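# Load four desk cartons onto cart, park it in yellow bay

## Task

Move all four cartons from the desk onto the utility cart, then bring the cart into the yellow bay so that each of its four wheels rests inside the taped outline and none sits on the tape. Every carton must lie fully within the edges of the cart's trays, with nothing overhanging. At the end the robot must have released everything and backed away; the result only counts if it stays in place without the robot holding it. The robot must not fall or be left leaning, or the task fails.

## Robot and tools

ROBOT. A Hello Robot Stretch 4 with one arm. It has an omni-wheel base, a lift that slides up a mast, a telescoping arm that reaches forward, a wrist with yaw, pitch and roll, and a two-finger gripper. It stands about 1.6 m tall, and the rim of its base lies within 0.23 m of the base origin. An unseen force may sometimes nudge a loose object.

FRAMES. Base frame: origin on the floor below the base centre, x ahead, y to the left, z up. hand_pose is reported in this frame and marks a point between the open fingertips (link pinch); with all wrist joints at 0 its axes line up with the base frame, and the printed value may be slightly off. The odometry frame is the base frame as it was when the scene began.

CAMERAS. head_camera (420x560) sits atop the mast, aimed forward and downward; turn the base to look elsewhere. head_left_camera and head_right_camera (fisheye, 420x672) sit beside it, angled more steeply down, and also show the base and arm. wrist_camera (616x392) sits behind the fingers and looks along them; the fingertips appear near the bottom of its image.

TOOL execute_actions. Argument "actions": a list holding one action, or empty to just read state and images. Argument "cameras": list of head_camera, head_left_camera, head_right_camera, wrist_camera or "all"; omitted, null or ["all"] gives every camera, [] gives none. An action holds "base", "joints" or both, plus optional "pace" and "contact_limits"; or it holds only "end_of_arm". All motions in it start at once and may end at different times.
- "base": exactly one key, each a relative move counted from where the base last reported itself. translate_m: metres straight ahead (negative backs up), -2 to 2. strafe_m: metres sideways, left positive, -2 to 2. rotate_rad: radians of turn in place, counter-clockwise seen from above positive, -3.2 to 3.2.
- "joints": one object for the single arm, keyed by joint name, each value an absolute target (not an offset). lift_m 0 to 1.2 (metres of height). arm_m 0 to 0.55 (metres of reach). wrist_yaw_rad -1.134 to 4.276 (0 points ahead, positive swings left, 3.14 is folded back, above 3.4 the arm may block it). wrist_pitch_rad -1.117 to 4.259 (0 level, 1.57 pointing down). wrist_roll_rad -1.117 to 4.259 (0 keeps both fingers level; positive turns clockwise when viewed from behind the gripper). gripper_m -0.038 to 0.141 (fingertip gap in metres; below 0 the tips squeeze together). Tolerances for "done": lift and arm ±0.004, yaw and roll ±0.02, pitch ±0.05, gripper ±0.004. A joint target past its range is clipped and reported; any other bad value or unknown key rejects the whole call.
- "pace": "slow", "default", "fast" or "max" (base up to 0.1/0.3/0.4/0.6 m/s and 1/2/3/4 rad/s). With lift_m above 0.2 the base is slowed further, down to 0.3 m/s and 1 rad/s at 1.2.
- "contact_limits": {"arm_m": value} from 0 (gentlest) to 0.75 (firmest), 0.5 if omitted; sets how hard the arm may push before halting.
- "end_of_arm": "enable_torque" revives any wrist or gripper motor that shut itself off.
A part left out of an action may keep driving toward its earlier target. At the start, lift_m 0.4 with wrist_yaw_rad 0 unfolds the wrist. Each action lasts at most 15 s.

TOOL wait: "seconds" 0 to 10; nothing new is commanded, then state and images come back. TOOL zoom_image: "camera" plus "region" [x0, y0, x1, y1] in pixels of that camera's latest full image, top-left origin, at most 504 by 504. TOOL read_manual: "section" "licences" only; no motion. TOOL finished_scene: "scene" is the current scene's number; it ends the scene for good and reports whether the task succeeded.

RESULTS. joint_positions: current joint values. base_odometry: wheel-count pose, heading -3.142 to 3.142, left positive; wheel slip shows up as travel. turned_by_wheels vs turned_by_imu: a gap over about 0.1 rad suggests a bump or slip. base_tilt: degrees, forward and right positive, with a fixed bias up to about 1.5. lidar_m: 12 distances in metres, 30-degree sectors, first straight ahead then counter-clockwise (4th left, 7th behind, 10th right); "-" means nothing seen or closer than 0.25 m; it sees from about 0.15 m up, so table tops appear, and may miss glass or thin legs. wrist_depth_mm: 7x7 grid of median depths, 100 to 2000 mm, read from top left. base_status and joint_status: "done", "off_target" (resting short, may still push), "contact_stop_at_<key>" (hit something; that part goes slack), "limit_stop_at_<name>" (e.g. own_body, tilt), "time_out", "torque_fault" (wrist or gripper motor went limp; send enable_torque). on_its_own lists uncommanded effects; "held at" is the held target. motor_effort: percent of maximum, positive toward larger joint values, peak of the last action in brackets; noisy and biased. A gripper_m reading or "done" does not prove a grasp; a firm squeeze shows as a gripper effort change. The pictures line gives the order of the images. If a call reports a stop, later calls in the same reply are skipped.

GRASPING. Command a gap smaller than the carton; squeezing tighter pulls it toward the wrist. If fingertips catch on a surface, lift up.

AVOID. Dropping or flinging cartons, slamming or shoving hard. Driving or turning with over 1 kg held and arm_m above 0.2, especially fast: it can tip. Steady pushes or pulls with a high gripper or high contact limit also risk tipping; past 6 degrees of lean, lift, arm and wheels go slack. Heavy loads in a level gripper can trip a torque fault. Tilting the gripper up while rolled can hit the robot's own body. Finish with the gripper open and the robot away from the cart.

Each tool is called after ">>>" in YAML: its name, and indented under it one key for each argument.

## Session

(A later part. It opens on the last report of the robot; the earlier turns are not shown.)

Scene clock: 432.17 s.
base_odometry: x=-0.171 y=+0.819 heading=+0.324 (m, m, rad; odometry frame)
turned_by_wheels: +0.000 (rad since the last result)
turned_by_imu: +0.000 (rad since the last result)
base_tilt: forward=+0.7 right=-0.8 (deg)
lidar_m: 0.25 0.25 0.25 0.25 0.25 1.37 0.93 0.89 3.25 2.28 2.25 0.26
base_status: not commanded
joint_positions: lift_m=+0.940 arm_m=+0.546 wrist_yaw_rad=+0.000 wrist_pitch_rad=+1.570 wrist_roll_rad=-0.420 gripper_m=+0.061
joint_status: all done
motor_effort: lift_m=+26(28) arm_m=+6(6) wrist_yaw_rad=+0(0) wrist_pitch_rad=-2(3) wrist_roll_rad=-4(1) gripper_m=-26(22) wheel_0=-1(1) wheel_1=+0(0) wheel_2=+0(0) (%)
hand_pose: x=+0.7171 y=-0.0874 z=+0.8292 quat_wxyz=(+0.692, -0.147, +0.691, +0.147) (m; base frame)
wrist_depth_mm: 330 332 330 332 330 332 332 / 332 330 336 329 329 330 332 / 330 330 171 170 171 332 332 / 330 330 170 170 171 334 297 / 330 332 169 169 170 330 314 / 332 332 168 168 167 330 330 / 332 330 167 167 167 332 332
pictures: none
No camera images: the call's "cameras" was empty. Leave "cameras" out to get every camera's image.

>>> execute_actions:
  actions:
    - {"base": {"translate_m": -0.65}, "joints": {"lift_m": 1.0, "arm_m": 0.2, "wrist_roll_rad": 0.94}, "pace": "fast"}
  cameras: []

>>> execute_actions:
  actions:
    - {"base": {"rotate_rad": -3.03}, "joints": {"lift_m": 1.11}, "pace": "fast"}
  cameras: []

>>> execute_actions:
  actions:
    - {"joints": {"arm_m": 0.49}, "pace": "fast"}
  cameras: ["wrist_camera", "head_left_camera"]

Scene clock: 450.07 s.
base_odometry: x=-0.787 y=+0.612 heading=+0.325 (m, m, rad; odometry frame)
turned_by_wheels: +0.000 (rad since the last result)
turned_by_imu: +0.004 (rad since the last result)
base_tilt: forward=+0.7 right=-0.7 (deg)
lidar_m: 0.28 0.56 0.59 1.09 0.94 0.68 0.40 0.33 0.33 2.72 2.51 0.38
base_status: done
joint_positions: lift_m=+0.999 arm_m=+0.201 wrist_yaw_rad=+0.000 wrist_pitch_rad=+1.570 wrist_roll_rad=+0.940 gripper_m=+0.061
joint_status: all done
motor_effort: lift_m=+26(29) arm_m=-5(7) wrist_yaw_rad=+0(2) wrist_pitch_rad=-2(3) wrist_roll_rad=+1(7) gripper_m=-22(26) wheel_0=+0(3) wheel_1=+1(6) wheel_2=-1(10) (%)
hand_pose: x=+0.3721 y=-0.0874 z=+0.8892 quat_wxyz=(+0.631, +0.320, +0.630, -0.320) (m; base frame)
wrist_depth_mm: 1118 1118 1138 1160 1138 1118 1138 / 1118 1118 1118 1118 1118 1138 1138 / 1098 1118 171 170 171 1118 1138 / 1098 1138 170 170 169 1118 1160 / 1118 1098 170 169 169 1160 1182 / 1098 1098 168 168 168 946 1008 / 1118 1098 167 167 167 917 976
pictures: none
No camera images: the call's "cameras" was empty. Leave "cameras" out to get every camera's image.

Scene clock: 453.23 s.
base_odometry: x=-0.787 y=+0.612 heading=-2.706 (m, m, rad; odometry frame)
turned_by_wheels: -3.030 (rad since the last result)
turned_by_imu: -2.959 (rad since the last result)
base_tilt: forward=+0.6 right=-0.7 (deg)
lidar_m: 0.28 0.33 2.80 2.58 2.50 0.90 0.63 0.59 1.43 1.01 0.95 0.40
base_status: done
joint_positions: lift_m=+1.109 arm_m=+0.201 wrist_yaw_rad=+0.000 wrist_pitch_rad=+1.570 wrist_roll_rad=+0.940 gripper_m=+0.061
joint_status: all done
motor_effort: lift_m=+26(27) arm_m=-5(5) wrist_yaw_rad=+0(1) wrist_pitch_rad=-1(1) wrist_roll_rad=+2(1) gripper_m=-26(26) wheel_0=+0(5) wheel_1=-2(6) wheel_2=+0(7) (%)
hand_pose: x=+0.3722 y=-0.0874 z=+0.9992 quat_wxyz=(+0.631, +0.320, +0.630, -0.320) (m; base frame)
wrist_depth_mm: 427 430 539 1255 1255 1281 1308 / 427 424 691 1255 1229 1229 1255 / 424 427 171 171 171 1255 1281 / 424 424 171 170 170 1255 1229 / 421 424 169 168 169 1229 1229 / 424 421 168 168 168 1255 1281 / 424 424 167 167 167 1025 1229
pictures: none
No camera images: the call's "cameras" was empty. Leave "cameras" out to get every camera's image.

Scene clock: 454.90 s.
base_odometry: x=-0.787 y=+0.612 heading=-2.706 (m, m, rad; odometry frame)
turned_by_wheels: +0.000 (rad since the last result)
turned_by_imu: +0.000 (rad since the last result)
base_tilt: forward=+0.7 right=-0.7 (deg)
lidar_m: 0.35 0.31 2.78 2.62 2.53 0.91 0.61 0.57 1.39 1.02 0.94 0.56
base_status: not commanded
joint_positions: lift_m=+1.109 arm_m=+0.489 wrist_yaw_rad=+0.000 wrist_pitch_rad=+1.570 wrist_roll_rad=+0.940 gripper_m=+0.061
joint_status: all done
motor_effort: lift_m=+26(26) arm_m=+6(8) wrist_yaw_rad=+0(1) wrist_pitch_rad=-1(5) wrist_roll_rad=+4(0) gripper_m=-24(26) wheel_0=+0(0) wheel_1=-2(2) wheel_2=+1(0) (%)
hand_pose: x=+0.6603 y=-0.0874 z=+0.9992 quat_wxyz=(+0.631, +0.320, +0.630, -0.320) (m; base frame)
wrist_depth_mm: 1182 1182 1160 1138 1118 1098 1060 / 1229 1205 1229 1255 1255 1255 1281 / 424 427 171 170 171 1281 1281 / 304 319 170 170 170 1255 1255 / 304 319 169 169 169 1255 1255 / 304 304 169 168 168 1060 1255 / 306 373 167 167 167 1008 1255
pictures: head_left_camera, wrist_camera
Images, in order (width x height): head_left_camera 420x672, wrist_camera 616x392.

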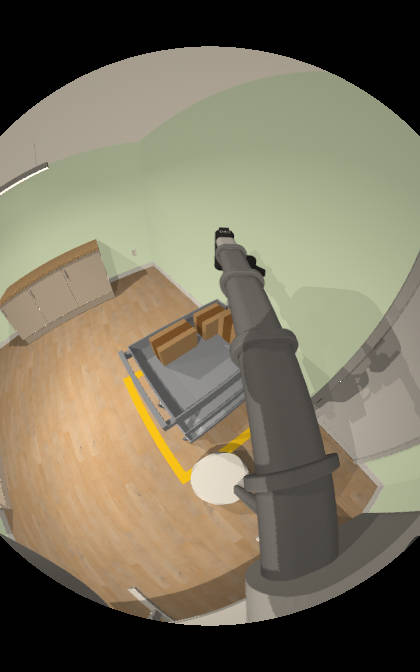

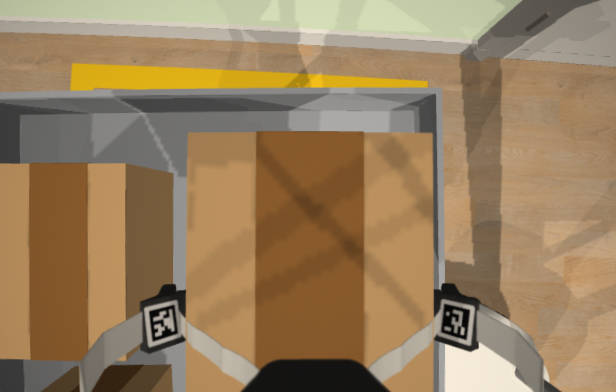

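>>> execute_actions:
  actions:
    - {"joints": {"lift_m": 0.972}}
  cameras: ["wrist_camera"]

>>> execute_actions:
  actions:
    - {"joints": {"gripper_m": 0.135}}
  cameras: []

>>> execute_actions:
  actions:
    - {"joints": {"lift_m": 1.07}, "pace": "fast"}
  cameras: ["wrist_camera"]

Scene clock: 462.83 s.
base_odometry: x=-0.787 y=+0.612 heading=-2.706 (m, m, rad; odometry frame)
turned_by_wheels: +0.000 (rad since the last result)
turned_by_imu: +0.001 (rad since the last result)
base_tilt: forward=+0.7 right=-0.7 (deg)
lidar_m: 0.37 0.33 2.81 2.59 2.49 0.93 0.65 0.60 1.43 1.01 0.93 0.56
base_status: not commanded
joint_positions: lift_m=+0.972 arm_m=+0.489 wrist_yaw_rad=+0.000 wrist_pitch_rad=+1.570 wrist_roll_rad=+0.940 gripper_m=+0.061
joint_status: all done
motor_effort: lift_m=+18(25) arm_m=+6(6) wrist_yaw_rad=+0(1) wrist_pitch_rad=-1(1) wrist_roll_rad=+0(1) gripper_m=-25(26) wheel_0=+0(0) wheel_1=-2(2) wheel_2=+1(1) (%)
hand_pose: x=+0.6602 y=-0.0874 z=+0.8619 quat_wxyz=(+0.631, +0.320, +0.630, -0.320) (m; base frame)
wrist_depth_mm: 239 246 251 253 254 253 1042 / 286 289 289 291 291 267 1118 / 287 290 171 170 170 268 1118 / 211 289 170 170 170 270 1138 / 211 287 169 168 169 272 1118 / 211 257 168 168 169 223 1118 / 204 286 167 167 167 252 1118
pictures: wrist_camera
Images, in order (width x height): wrist_camera 616x392.

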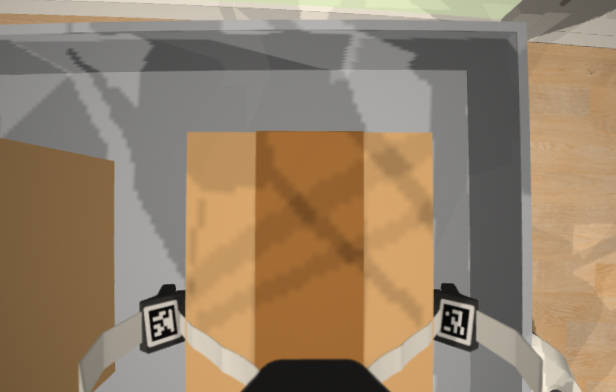

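Scene clock: 464.57 s.
base_odometry: x=-0.787 y=+0.612 heading=-2.705 (m, m, rad; odometry frame)
turned_by_wheels: +0.000 (rad since the last result)
turned_by_imu: +0.001 (rad since the last result)
base_tilt: forward=+0.7 right=-0.7 (deg)
lidar_m: 0.35 0.32 2.79 2.61 2.52 0.91 0.66 0.58 1.42 1.03 0.95 0.54
base_status: not commanded
joint_positions: lift_m=+0.972 arm_m=+0.489 wrist_yaw_rad=+0.000 wrist_pitch_rad=+1.570 wrist_roll_rad=+0.940 gripper_m=+0.135
joint_status: all done
motor_effort: lift_m=+14(18) arm_m=+6(6) wrist_yaw_rad=+0(3) wrist_pitch_rad=-2(8) wrist_roll_rad=-1(2) gripper_m=+1(24) wheel_0=+0(0) wheel_1=-1(2) wheel_2=+1(2) (%)
hand_pose: x=+0.6601 y=-0.0874 z=+0.8622 quat_wxyz=(+0.631, +0.320, +0.630, -0.320) (m; base frame)
wrist_depth_mm: 1008 991 245 247 248 248 991 / 291 293 294 296 297 268 1138 / 290 293 176 176 178 272 1138 / 210 293 176 176 177 272 1118 / 210 293 176 176 177 272 1138 / 208 211 175 175 175 214 1098 / 212 290 175 143 177 272 1118
pictures: none
No camera images: the call's "cameras" was empty. Leave "cameras" out to get every camera's image.

Scene clock: 465.73 s.
base_odometry: x=-0.787 y=+0.612 heading=-2.705 (m, m, rad; odometry frame)
turned_by_wheels: +0.000 (rad since the last result)
turned_by_imu: +0.000 (rad since the last result)
base_tilt: forward=+0.7 right=-0.7 (deg)
lidar_m: 0.36 0.30 2.81 2.58 2.50 0.92 0.63 0.59 1.43 1.00 0.94 0.55
base_status: not commanded
joint_positions: lift_m=+1.070 arm_m=+0.489 wrist_yaw_rad=+0.000 wrist_pitch_rad=+1.570 wrist_roll_rad=+0.940 gripper_m=+0.135
joint_status: all done
motor_effort: lift_m=+24(25) arm_m=+5(6) wrist_yaw_rad=+0(1) wrist_pitch_rad=-1(2) wrist_roll_rad=+0(0) gripper_m=+3(2) wheel_0=+0(0) wheel_1=-1(1) wheel_2=+2(1) (%)
hand_pose: x=+0.6603 y=-0.0874 z=+0.9594 quat_wxyz=(+0.631, +0.320, +0.630, -0.320) (m; base frame)
wrist_depth_mm: 1205 1138 1138 1098 1098 1078 1025 / 384 384 392 392 394 1205 1229 / 384 387 389 392 394 1205 1229 / 266 317 387 271 375 1205 1205 / 266 315 387 271 375 1205 1205 / 264 219 268 270 271 211 1229 / 265 291 384 147 392 976 1229
pictures: wrist_camera
Images, in order (width x height): wrist_camera 616x392.

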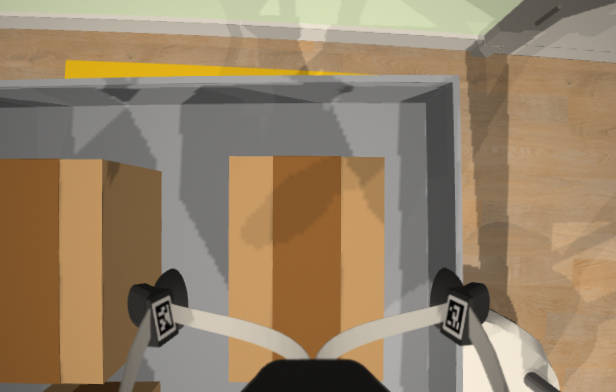

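>>> execute_actions:
  actions:
    - {"base": {"rotate_rad": 2.882}, "joints": {"lift_m": 1.08, "arm_m": 0.25, "wrist_roll_rad": -0.79, "gripper_m": 0.141}, "pace": "fast"}
  cameras: []

>>> execute_actions:
  actions:
    - {"base": {"translate_m": 0.82}, "joints": {"arm_m": 0.535, "lift_m": 1.04}, "pace": "fast"}
  cameras: ["wrist_camera", "head_right_camera"]

Scene clock: 480.47 s.
base_odometry: x=-0.787 y=+0.612 heading=+0.176 (m, m, rad; odometry frame)
turned_by_wheels: +2.882 (rad since the last result)
turned_by_imu: +2.817 (rad since the last result)
base_tilt: forward=+0.7 right=-0.6 (deg)
lidar_m: 0.72 0.59 0.60 1.15 0.94 0.95 0.41 0.33 0.33 3.06 2.49 1.43
base_status: done
joint_positions: lift_m=+1.080 arm_m=+0.251 wrist_yaw_rad=+0.000 wrist_pitch_rad=+1.570 wrist_roll_rad=-0.789 gripper_m=+0.141
joint_status: all done
motor_effort: lift_m=+24(26) arm_m=-6(6) wrist_yaw_rad=+0(1) wrist_pitch_rad=-2(1) wrist_roll_rad=+2(4) gripper_m=-2(1) wheel_0=+0(5) wheel_1=+0(5) wheel_2=-1(5) (%)
hand_pose: x=+0.4222 y=-0.0874 z=+0.9694 quat_wxyz=(+0.653, -0.272, +0.652, +0.272) (m; base frame)
wrist_depth_mm: 1229 1205 1255 1205 1229 1255 1205 / 1229 1229 1205 1205 1182 1205 1205 / 1205 1182 1229 1205 1229 1205 1229 / 1229 1229 1205 1205 1182 1229 1229 / 1229 1229 1025 1205 1229 1182 1205 / 1205 213 976 1205 1205 211 1205 / 1205 991 1008 145 1205 1182 1205
pictures: none
No camera images: the call's "cameras" was empty. Leave "cameras" out to get every camera's image.

Scene clock: 484.40 s.
base_odometry: x=+0.020 y=+0.756 heading=+0.177 (m, m, rad; odometry frame)
turned_by_wheels: +0.000 (rad since the last result)
turned_by_imu: -0.001 (rad since the last result)
base_tilt: forward=+0.7 right=-0.7 (deg)
lidar_m: 0.25 0.25 0.25 0.25 0.25 1.56 1.07 1.04 3.24 2.27 2.12 0.25
base_status: done
joint_positions: lift_m=+1.040 arm_m=+0.534 wrist_yaw_rad=+0.000 wrist_pitch_rad=+1.570 wrist_roll_rad=-0.790 gripper_m=+0.141
joint_status: all done
motor_effort: lift_m=+16(22) arm_m=+6(6) wrist_yaw_rad=-1(1) wrist_pitch_rad=-1(2) wrist_roll_rad=+0(2) gripper_m=+2(2) wheel_0=+0(5) wheel_1=-1(5) wheel_2=+0(10) (%)
hand_pose: x=+0.7052 y=-0.0874 z=+0.9300 quat_wxyz=(+0.653, -0.272, +0.652, +0.272) (m; base frame)
wrist_depth_mm: 436 436 442 436 436 436 1042 / 436 436 439 439 436 436 1160 / 439 436 436 433 436 430 1160 / 436 436 436 317 433 436 1138 / 433 436 436 315 433 433 1160 / 436 214 436 314 314 211 1160 / 433 436 433 144 430 433 1182
pictures: head_right_camera, wrist_camera
Images, in order (width x height): head_right_camera 420x672, wrist_camera 616x392.

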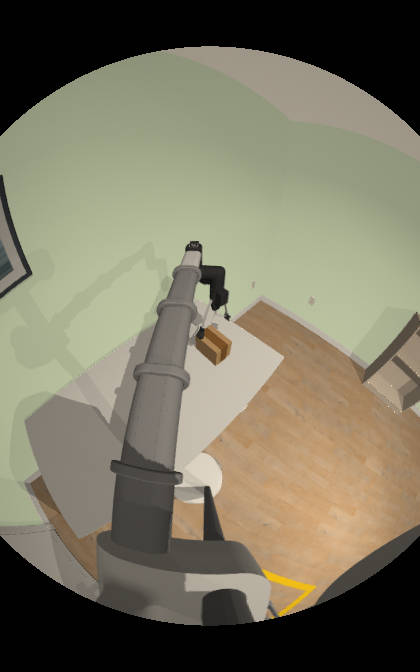

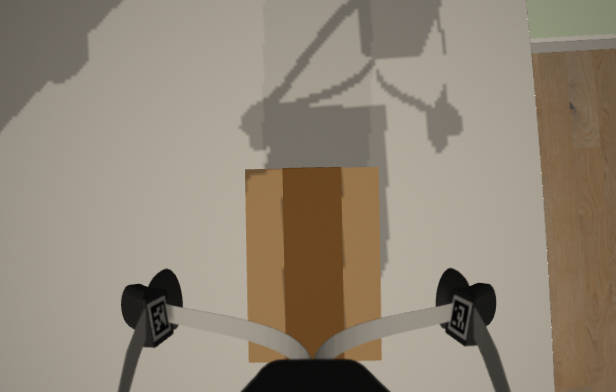

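>>> execute_actions:
  actions:
    - {"joints": {"lift_m": 0.905, "arm_m": 0.541, "wrist_roll_rad": -0.81}}
  cameras: ["wrist_camera"]

>>> execute_actions:
  actions:
    - {"joints": {"gripper_m": 0.06}}
  cameras: []

>>> execute_actions:
  actions:
    - {"joints": {"lift_m": 0.935}, "pace": "fast"}
  cameras: ["wrist_camera"]

Scene clock: 492.53 s.
base_odometry: x=+0.020 y=+0.756 heading=+0.176 (m, m, rad; odometry frame)
turned_by_wheels: +0.000 (rad since the last result)
turned_by_imu: +0.001 (rad since the last result)
base_tilt: forward=+0.7 right=-0.7 (deg)
lidar_m: 0.25 0.25 0.25 0.25 0.25 1.56 1.05 1.04 3.26 2.28 2.11 0.25
base_status: not commanded
joint_positions: lift_m=+0.906 arm_m=+0.540 wrist_yaw_rad=+0.000 wrist_pitch_rad=+1.570 wrist_roll_rad=-0.810 gripper_m=+0.141
joint_status: all done
motor_effort: lift_m=+12(17) arm_m=+6(5) wrist_yaw_rad=+0(1) wrist_pitch_rad=-3(3) wrist_roll_rad=-2(3) gripper_m=+1(4) wheel_0=+1(1) wheel_1=-1(0) wheel_2=+0(0) (%)
hand_pose: x=+0.7110 y=-0.0874 z=+0.7954 quat_wxyz=(+0.650, -0.279, +0.650, +0.278) (m; base frame)
wrist_depth_mm: 304 300 303 301 303 303 303 / 301 301 301 303 301 303 301 / 303 300 301 301 301 300 300 / 300 301 182 181 182 300 301 / 300 300 182 181 182 300 301 / 301 213 181 181 181 211 298 / 301 298 181 145 181 300 298
pictures: wrist_camera
Images, in order (width x height): wrist_camera 616x392.

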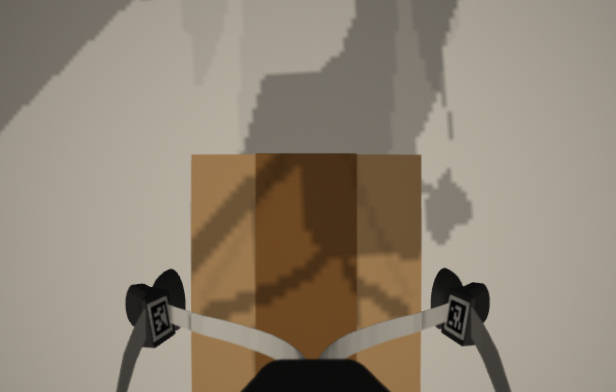

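Scene clock: 494.37 s.
base_odometry: x=+0.020 y=+0.756 heading=+0.176 (m, m, rad; odometry frame)
turned_by_wheels: +0.000 (rad since the last result)
turned_by_imu: +0.000 (rad since the last result)
base_tilt: forward=+0.7 right=-0.7 (deg)
lidar_m: 0.25 0.25 0.25 0.25 0.25 1.56 1.05 1.03 3.25 2.25 2.09 0.25
base_status: not commanded
joint_positions: lift_m=+0.905 arm_m=+0.540 wrist_yaw_rad=+0.000 wrist_pitch_rad=+1.570 wrist_roll_rad=-0.810 gripper_m=+0.061
joint_status: all done
motor_effort: lift_m=+19(19) arm_m=+6(6) wrist_yaw_rad=+0(0) wrist_pitch_rad=-1(3) wrist_roll_rad=-1(1) gripper_m=-24(23) wheel_0=+1(0) wheel_1=-1(1) wheel_2=+0(0) (%)
hand_pose: x=+0.7111 y=-0.0874 z=+0.7948 quat_wxyz=(+0.650, -0.279, +0.650, +0.278) (m; base frame)
wrist_depth_mm: 297 298 298 297 298 298 297 / 300 296 298 297 296 296 296 / 297 298 296 296 297 296 296 / 297 300 169 169 169 296 294 / 297 297 170 168 169 293 296 / 297 297 170 168 168 294 293 / 296 294 169 168 168 294 294
pictures: none
No camera images: the call's "cameras" was empty. Leave "cameras" out to get every camera's image.

Scene clock: 495.13 s.
base_odometry: x=+0.020 y=+0.756 heading=+0.176 (m, m, rad; odometry frame)
turned_by_wheels: +0.000 (rad since the last result)
turned_by_imu: +0.000 (rad since the last result)
base_tilt: forward=+0.7 right=-0.8 (deg)
lidar_m: 0.25 0.25 0.25 0.25 0.25 1.57 1.08 1.05 3.25 2.25 2.11 0.25
base_status: not commanded
joint_positions: lift_m=+0.934 arm_m=+0.540 wrist_yaw_rad=+0.000 wrist_pitch_rad=+1.570 wrist_roll_rad=-0.810 gripper_m=+0.061
joint_status: all done
motor_effort: lift_m=+27(28) arm_m=+6(6) wrist_yaw_rad=+0(0) wrist_pitch_rad=-1(1) wrist_roll_rad=+0(3) gripper_m=-25(24) wheel_0=+1(1) wheel_1=+0(1) wheel_2=+0(0) (%)
hand_pose: x=+0.7112 y=-0.0874 z=+0.8241 quat_wxyz=(+0.650, -0.279, +0.650, +0.278) (m; base frame)
wrist_depth_mm: 327 330 329 327 325 324 325 / 327 327 330 327 325 325 324 / 329 329 325 325 325 324 322 / 329 329 170 169 169 324 325 / 327 325 170 169 168 325 324 / 327 327 169 168 169 324 324 / 325 325 169 168 169 324 324
pictures: wrist_camera
Images, in order (width x height): wrist_camera 616x392.

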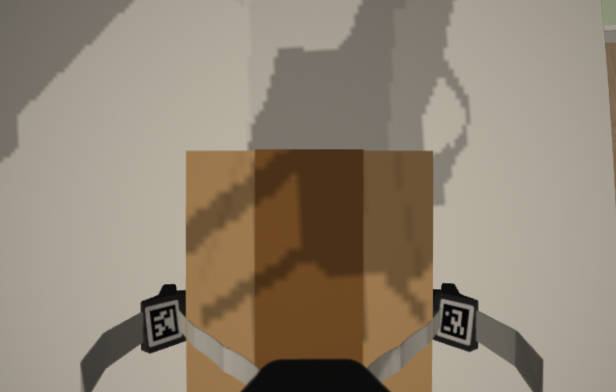

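>>> execute_actions:
  actions:
    - {"base": {"translate_m": -0.64}, "joints": {"lift_m": 1.0, "arm_m": 0.2, "wrist_roll_rad": 1.155}, "pace": "fast"}
  cameras: []

>>> execute_actions:
  actions:
    - {"base": {"rotate_rad": -2.665}, "joints": {"lift_m": 1.11}, "pace": "fast"}
  cameras: []

>>> execute_actions:
  actions:
    - {"joints": {"arm_m": 0.512}, "pace": "fast"}
  cameras: ["wrist_camera", "head_left_camera"]

Scene clock: 510.57 s.
base_odometry: x=-0.610 y=+0.644 heading=+0.176 (m, m, rad; odometry frame)
turned_by_wheels: +0.000 (rad since the last result)
turned_by_imu: +0.004 (rad since the last result)
base_tilt: forward=+0.7 right=-0.7 (deg)
lidar_m: 0.25 0.47 0.48 1.35 1.09 1.09 0.58 0.45 0.73 3.18 2.41 0.35
base_status: done
joint_positions: lift_m=+0.999 arm_m=+0.201 wrist_yaw_rad=+0.000 wrist_pitch_rad=+1.570 wrist_roll_rad=+1.155 gripper_m=+0.061
joint_status: all done
motor_effort: lift_m=+27(29) arm_m=-5(7) wrist_yaw_rad=+0(3) wrist_pitch_rad=-2(5) wrist_roll_rad=+0(7) gripper_m=-27(26) wheel_0=+0(4) wheel_1=+0(4) wheel_2=-1(9) (%)
hand_pose: x=+0.3721 y=-0.0874 z=+0.8892 quat_wxyz=(+0.593, +0.386, +0.592, -0.386) (m; base frame)
wrist_depth_mm: 1118 1098 1138 1118 1138 1160 1182 / 1138 1118 1138 1138 1098 1138 1160 / 1098 1118 1118 1118 1118 1182 1138 / 1138 1138 170 169 169 1118 1160 / 1078 1118 170 169 168 1138 1138 / 1118 1118 169 168 169 683 1160 / 407 1160 169 168 168 917 866
pictures: none
No camera images: the call's "cameras" was empty. Leave "cameras" out to get every camera's image.

Scene clock: 513.53 s.
base_odometry: x=-0.610 y=+0.644 heading=-2.489 (m, m, rad; odometry frame)
turned_by_wheels: -2.665 (rad since the last result)
turned_by_imu: -2.602 (rad since the last result)
base_tilt: forward=+0.6 right=-0.7 (deg)
lidar_m: 0.27 0.62 3.17 2.41 1.21 0.61 0.50 0.48 1.34 1.10 1.07 0.37
base_status: done
joint_positions: lift_m=+1.109 arm_m=+0.201 wrist_yaw_rad=+0.000 wrist_pitch_rad=+1.570 wrist_roll_rad=+1.155 gripper_m=+0.061
joint_status: all done
motor_effort: lift_m=+27(31) arm_m=-5(5) wrist_yaw_rad=-1(2) wrist_pitch_rad=-1(1) wrist_roll_rad=-1(0) gripper_m=-23(28) wheel_0=-1(7) wheel_1=-2(6) wheel_2=-1(6) (%)
hand_pose: x=+0.3722 y=-0.0874 z=+0.9991 quat_wxyz=(+0.593, +0.386, +0.592, -0.386) (m; base frame)
wrist_depth_mm: 424 427 759 1255 1255 1281 1281 / 424 424 759 1229 1229 1308 1281 / 424 427 759 1229 1229 1255 1281 / 424 430 169 169 169 1255 1255 / 421 427 170 169 169 1255 1255 / 418 366 170 169 169 683 1255 / 368 357 169 168 168 1229 917
pictures: none
No camera images: the call's "cameras" was empty. Leave "cameras" out to get every camera's image.

Scene clock: 515.27 s.
base_odometry: x=-0.610 y=+0.644 heading=-2.489 (m, m, rad; odometry frame)
turned_by_wheels: +0.000 (rad since the last result)
turned_by_imu: +0.001 (rad since the last result)
base_tilt: forward=+0.7 right=-0.8 (deg)
lidar_m: 0.45 0.62 3.18 2.41 1.23 0.57 0.49 0.47 1.33 1.10 1.07 0.57
base_status: not commanded
joint_positions: lift_m=+1.109 arm_m=+0.511 wrist_yaw_rad=+0.000 wrist_pitch_rad=+1.570 wrist_roll_rad=+1.155 gripper_m=+0.061
joint_status: all done
motor_effort: lift_m=+27(27) arm_m=+6(7) wrist_yaw_rad=-1(2) wrist_pitch_rad=-1(2) wrist_roll_rad=+2(1) gripper_m=-23(26) wheel_0=-1(1) wheel_1=-1(1) wheel_2=-1(1) (%)
hand_pose: x=+0.6823 y=-0.0874 z=+0.9991 quat_wxyz=(+0.593, +0.386, +0.592, -0.386) (m; base frame)
wrist_depth_mm: 303 330 427 310 433 1255 1255 / 366 392 427 377 430 1281 1255 / 303 366 424 424 402 1255 1255 / 304 334 170 169 169 1255 1281 / 301 332 169 169 169 1255 1281 / 304 303 170 169 169 1042 1060 / 301 304 169 168 168 1008 1042
pictures: head_left_camera, wrist_camera
Images, in order (width x height): head_left_camera 420x672, wrist_camera 616x392.

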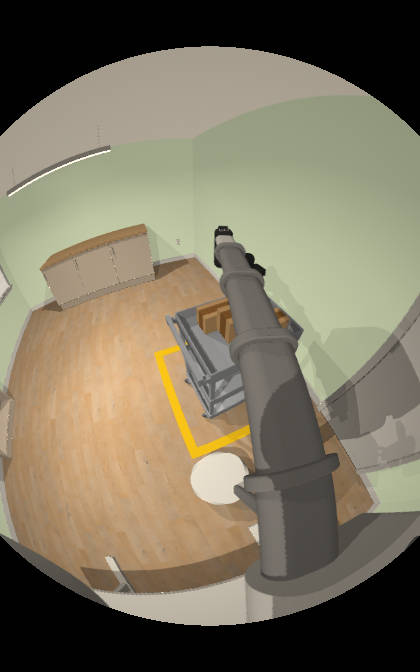

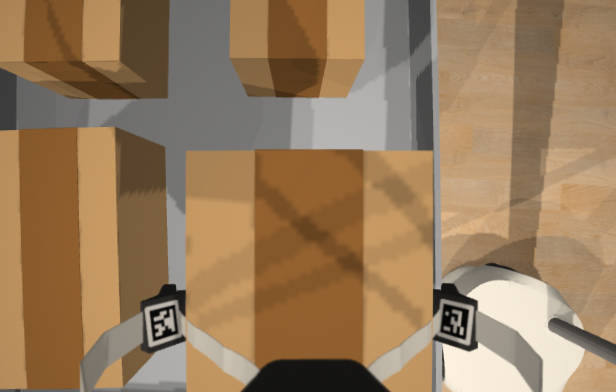

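>>> execute_actions:
  actions:
    - {"joints": {"lift_m": 0.972, "arm_m": 0.519}}
  cameras: ["wrist_camera"]

>>> execute_actions:
  actions:
    - {"joints": {"gripper_m": 0.135}}
  cameras: []

>>> execute_actions:
  actions:
    - {"joints": {"lift_m": 1.07}, "pace": "fast"}
  cameras: ["wrist_camera"]

Scene clock: 522.07 s.
base_odometry: x=-0.610 y=+0.644 heading=-2.489 (m, m, rad; odometry frame)
turned_by_wheels: +0.000 (rad since the last result)
turned_by_imu: +0.001 (rad since the last result)
base_tilt: forward=+0.7 right=-0.8 (deg)
lidar_m: 0.47 0.59 3.19 2.41 1.19 0.60 0.49 0.49 1.32 1.10 1.09 0.57
base_status: not commanded
joint_positions: lift_m=+0.972 arm_m=+0.518 wrist_yaw_rad=+0.000 wrist_pitch_rad=+1.570 wrist_roll_rad=+1.155 gripper_m=+0.061
joint_status: all done
motor_effort: lift_m=+18(25) arm_m=+6(6) wrist_yaw_rad=+0(0) wrist_pitch_rad=-1(0) wrist_roll_rad=+1(2) gripper_m=-25(24) wheel_0=+0(1) wheel_1=-1(1) wheel_2=+0(1) (%)
hand_pose: x=+0.6892 y=-0.0874 z=+0.8619 quat_wxyz=(+0.593, +0.386, +0.592, -0.386) (m; base frame)
wrist_depth_mm: 239 289 289 247 294 272 1118 / 285 287 289 290 293 274 1098 / 213 289 289 290 290 276 1118 / 211 286 170 169 169 277 1138 / 209 286 170 169 169 278 1118 / 208 252 170 169 169 229 891 / 200 286 169 168 168 258 878
pictures: wrist_camera
Images, in order (width x height): wrist_camera 616x392.

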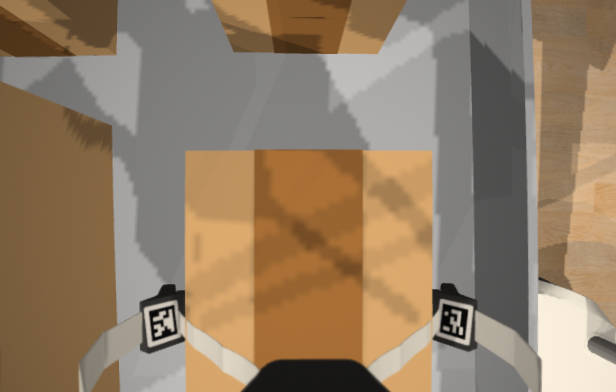

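Scene clock: 523.80 s.
base_odometry: x=-0.610 y=+0.644 heading=-2.489 (m, m, rad; odometry frame)
turned_by_wheels: +0.000 (rad since the last result)
turned_by_imu: +0.001 (rad since the last result)
base_tilt: forward=+0.6 right=-0.7 (deg)
lidar_m: 0.44 0.62 3.17 2.41 1.24 0.61 0.49 0.47 1.35 1.09 1.09 0.57
base_status: not commanded
joint_positions: lift_m=+0.972 arm_m=+0.518 wrist_yaw_rad=+0.000 wrist_pitch_rad=+1.570 wrist_roll_rad=+1.155 gripper_m=+0.135
joint_status: all done
motor_effort: lift_m=+14(18) arm_m=+6(6) wrist_yaw_rad=+0(4) wrist_pitch_rad=-2(9) wrist_roll_rad=+1(1) gripper_m=-1(28) wheel_0=+0(0) wheel_1=-1(2) wheel_2=+0(2) (%)
hand_pose: x=+0.6891 y=-0.0874 z=+0.8622 quat_wxyz=(+0.593, +0.386, +0.592, -0.386) (m; base frame)
wrist_depth_mm: 236 294 296 244 282 274 1118 / 294 296 296 297 298 277 1160 / 210 294 294 297 297 279 1138 / 209 294 176 177 178 281 1118 / 208 291 176 176 178 282 1138 / 206 209 175 175 177 210 891 / 208 265 174 143 177 282 904
pictures: none
No camera images: the call's "cameras" was empty. Leave "cameras" out to get every camera's image.

Scene clock: 524.97 s.
base_odometry: x=-0.610 y=+0.644 heading=-2.489 (m, m, rad; odometry frame)
turned_by_wheels: +0.000 (rad since the last result)
turned_by_imu: +0.000 (rad since the last result)
base_tilt: forward=+0.7 right=-0.7 (deg)
lidar_m: 0.46 0.64 3.17 2.40 1.23 0.59 0.46 0.46 1.37 1.11 1.07 0.59
base_status: not commanded
joint_positions: lift_m=+1.070 arm_m=+0.518 wrist_yaw_rad=+0.000 wrist_pitch_rad=+1.570 wrist_roll_rad=+1.155 gripper_m=+0.135
joint_status: all done
motor_effort: lift_m=+24(26) arm_m=+5(5) wrist_yaw_rad=+0(1) wrist_pitch_rad=-1(1) wrist_roll_rad=+2(1) gripper_m=+4(1) wheel_0=+0(0) wheel_1=-1(1) wheel_2=+0(0) (%)
hand_pose: x=+0.6893 y=-0.0874 z=+0.9594 quat_wxyz=(+0.593, +0.386, +0.592, -0.386) (m; base frame)
wrist_depth_mm: 268 312 389 272 375 1229 1205 / 355 370 389 368 392 1205 1229 / 266 377 387 392 392 1255 1229 / 265 317 387 272 384 1229 1229 / 266 315 387 271 387 1229 1205 / 264 218 268 270 271 211 991 / 265 282 382 146 389 976 991
pictures: wrist_camera
Images, in order (width x height): wrist_camera 616x392.

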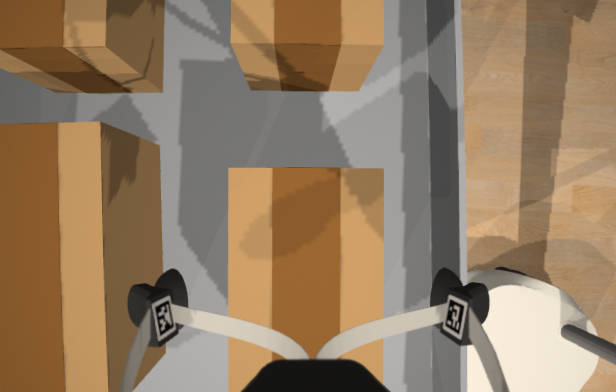

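>>> execute_actions:
  actions:
    - {"base": {"strafe_m": 0.45}, "joints": {"arm_m": 0.0, "lift_m": 1.1, "wrist_roll_rad": 0.3}, "pace": "fast"}

Scene clock: 532.00 s.
base_odometry: x=-0.336 y=+0.286 heading=-2.489 (m, m, rad; odometry frame)
turned_by_wheels: +0.000 (rad since the last result)
turned_by_imu: +0.001 (rad since the last result)
base_tilt: forward=+0.6 right=-0.7 (deg)
lidar_m: 0.83 2.68 2.74 1.95 2.20 0.77 0.63 0.63 0.71 1.50 0.77 0.56
base_status: done
joint_positions: lift_m=+1.100 arm_m=+0.002 wrist_yaw_rad=+0.000 wrist_pitch_rad=+1.570 wrist_roll_rad=+0.300 gripper_m=+0.135
joint_status: all done
joint sent to its limit — the command would take arm_m past its lower limit, so that joint was sent only as far as its limit.
motor_effort: lift_m=+24(26) arm_m=-6(6) wrist_yaw_rad=+1(1) wrist_pitch_rad=-2(0) wrist_roll_rad=-2(7) gripper_m=+1(1) wheel_0=+1(9) wheel_1=-1(10) wheel_2=+0(1) (%)
hand_pose: x=+0.1734 y=-0.0874 z=+0.9894 quat_wxyz=(+0.699, +0.106, +0.699, -0.106) (m; base frame)
wrist_depth_mm: 1255 1229 1255 1255 1098 1255 1281 / 1229 1205 1229 1255 1229 1255 1281 / 1229 1229 1229 1255 1255 1229 1205 / 1255 1229 1205 1255 1229 1255 1255 / 1205 1205 1229 1008 1229 1255 1229 / 1205 219 1008 1008 1205 211 1255 / 1205 1229 1229 146 1255 1255 1255
pictures: head_camera, head_left_camera, head_right_camera, wrist_camera
Images, in order (width x height): head_camera 420x560, head_left_camera 420x672, head_right_camera 420x672, wrist_camera 616x392.

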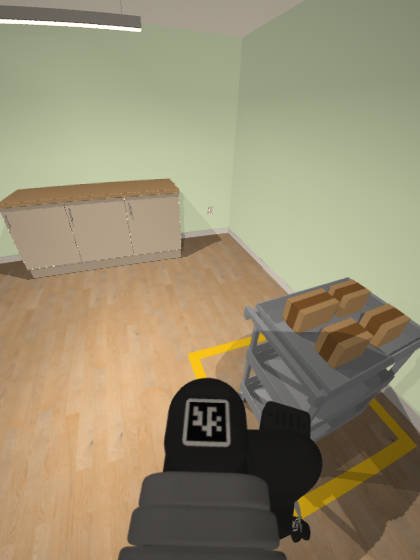

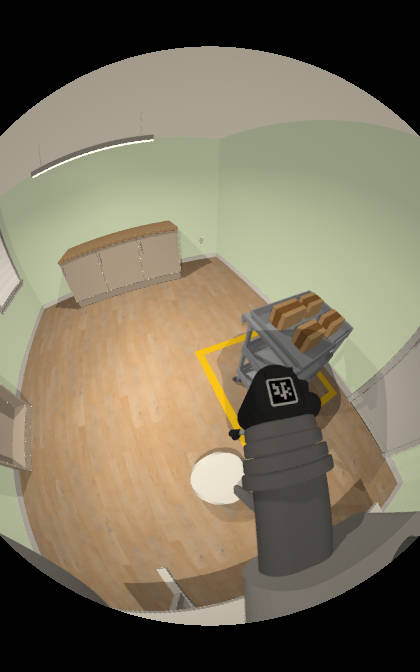

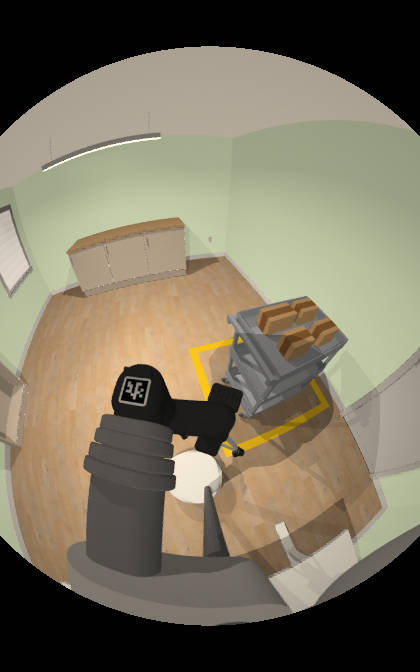

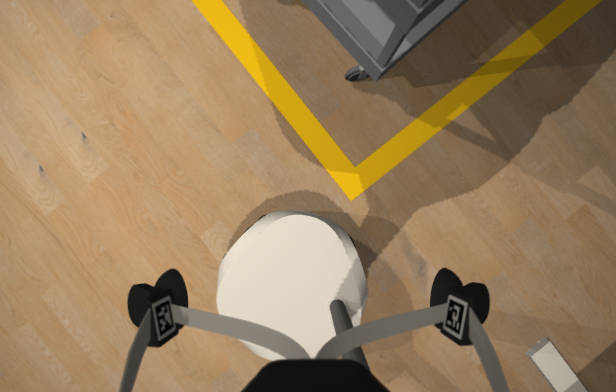

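>>> finished_scene:
  scene: 2

The scene is finished: the task was done.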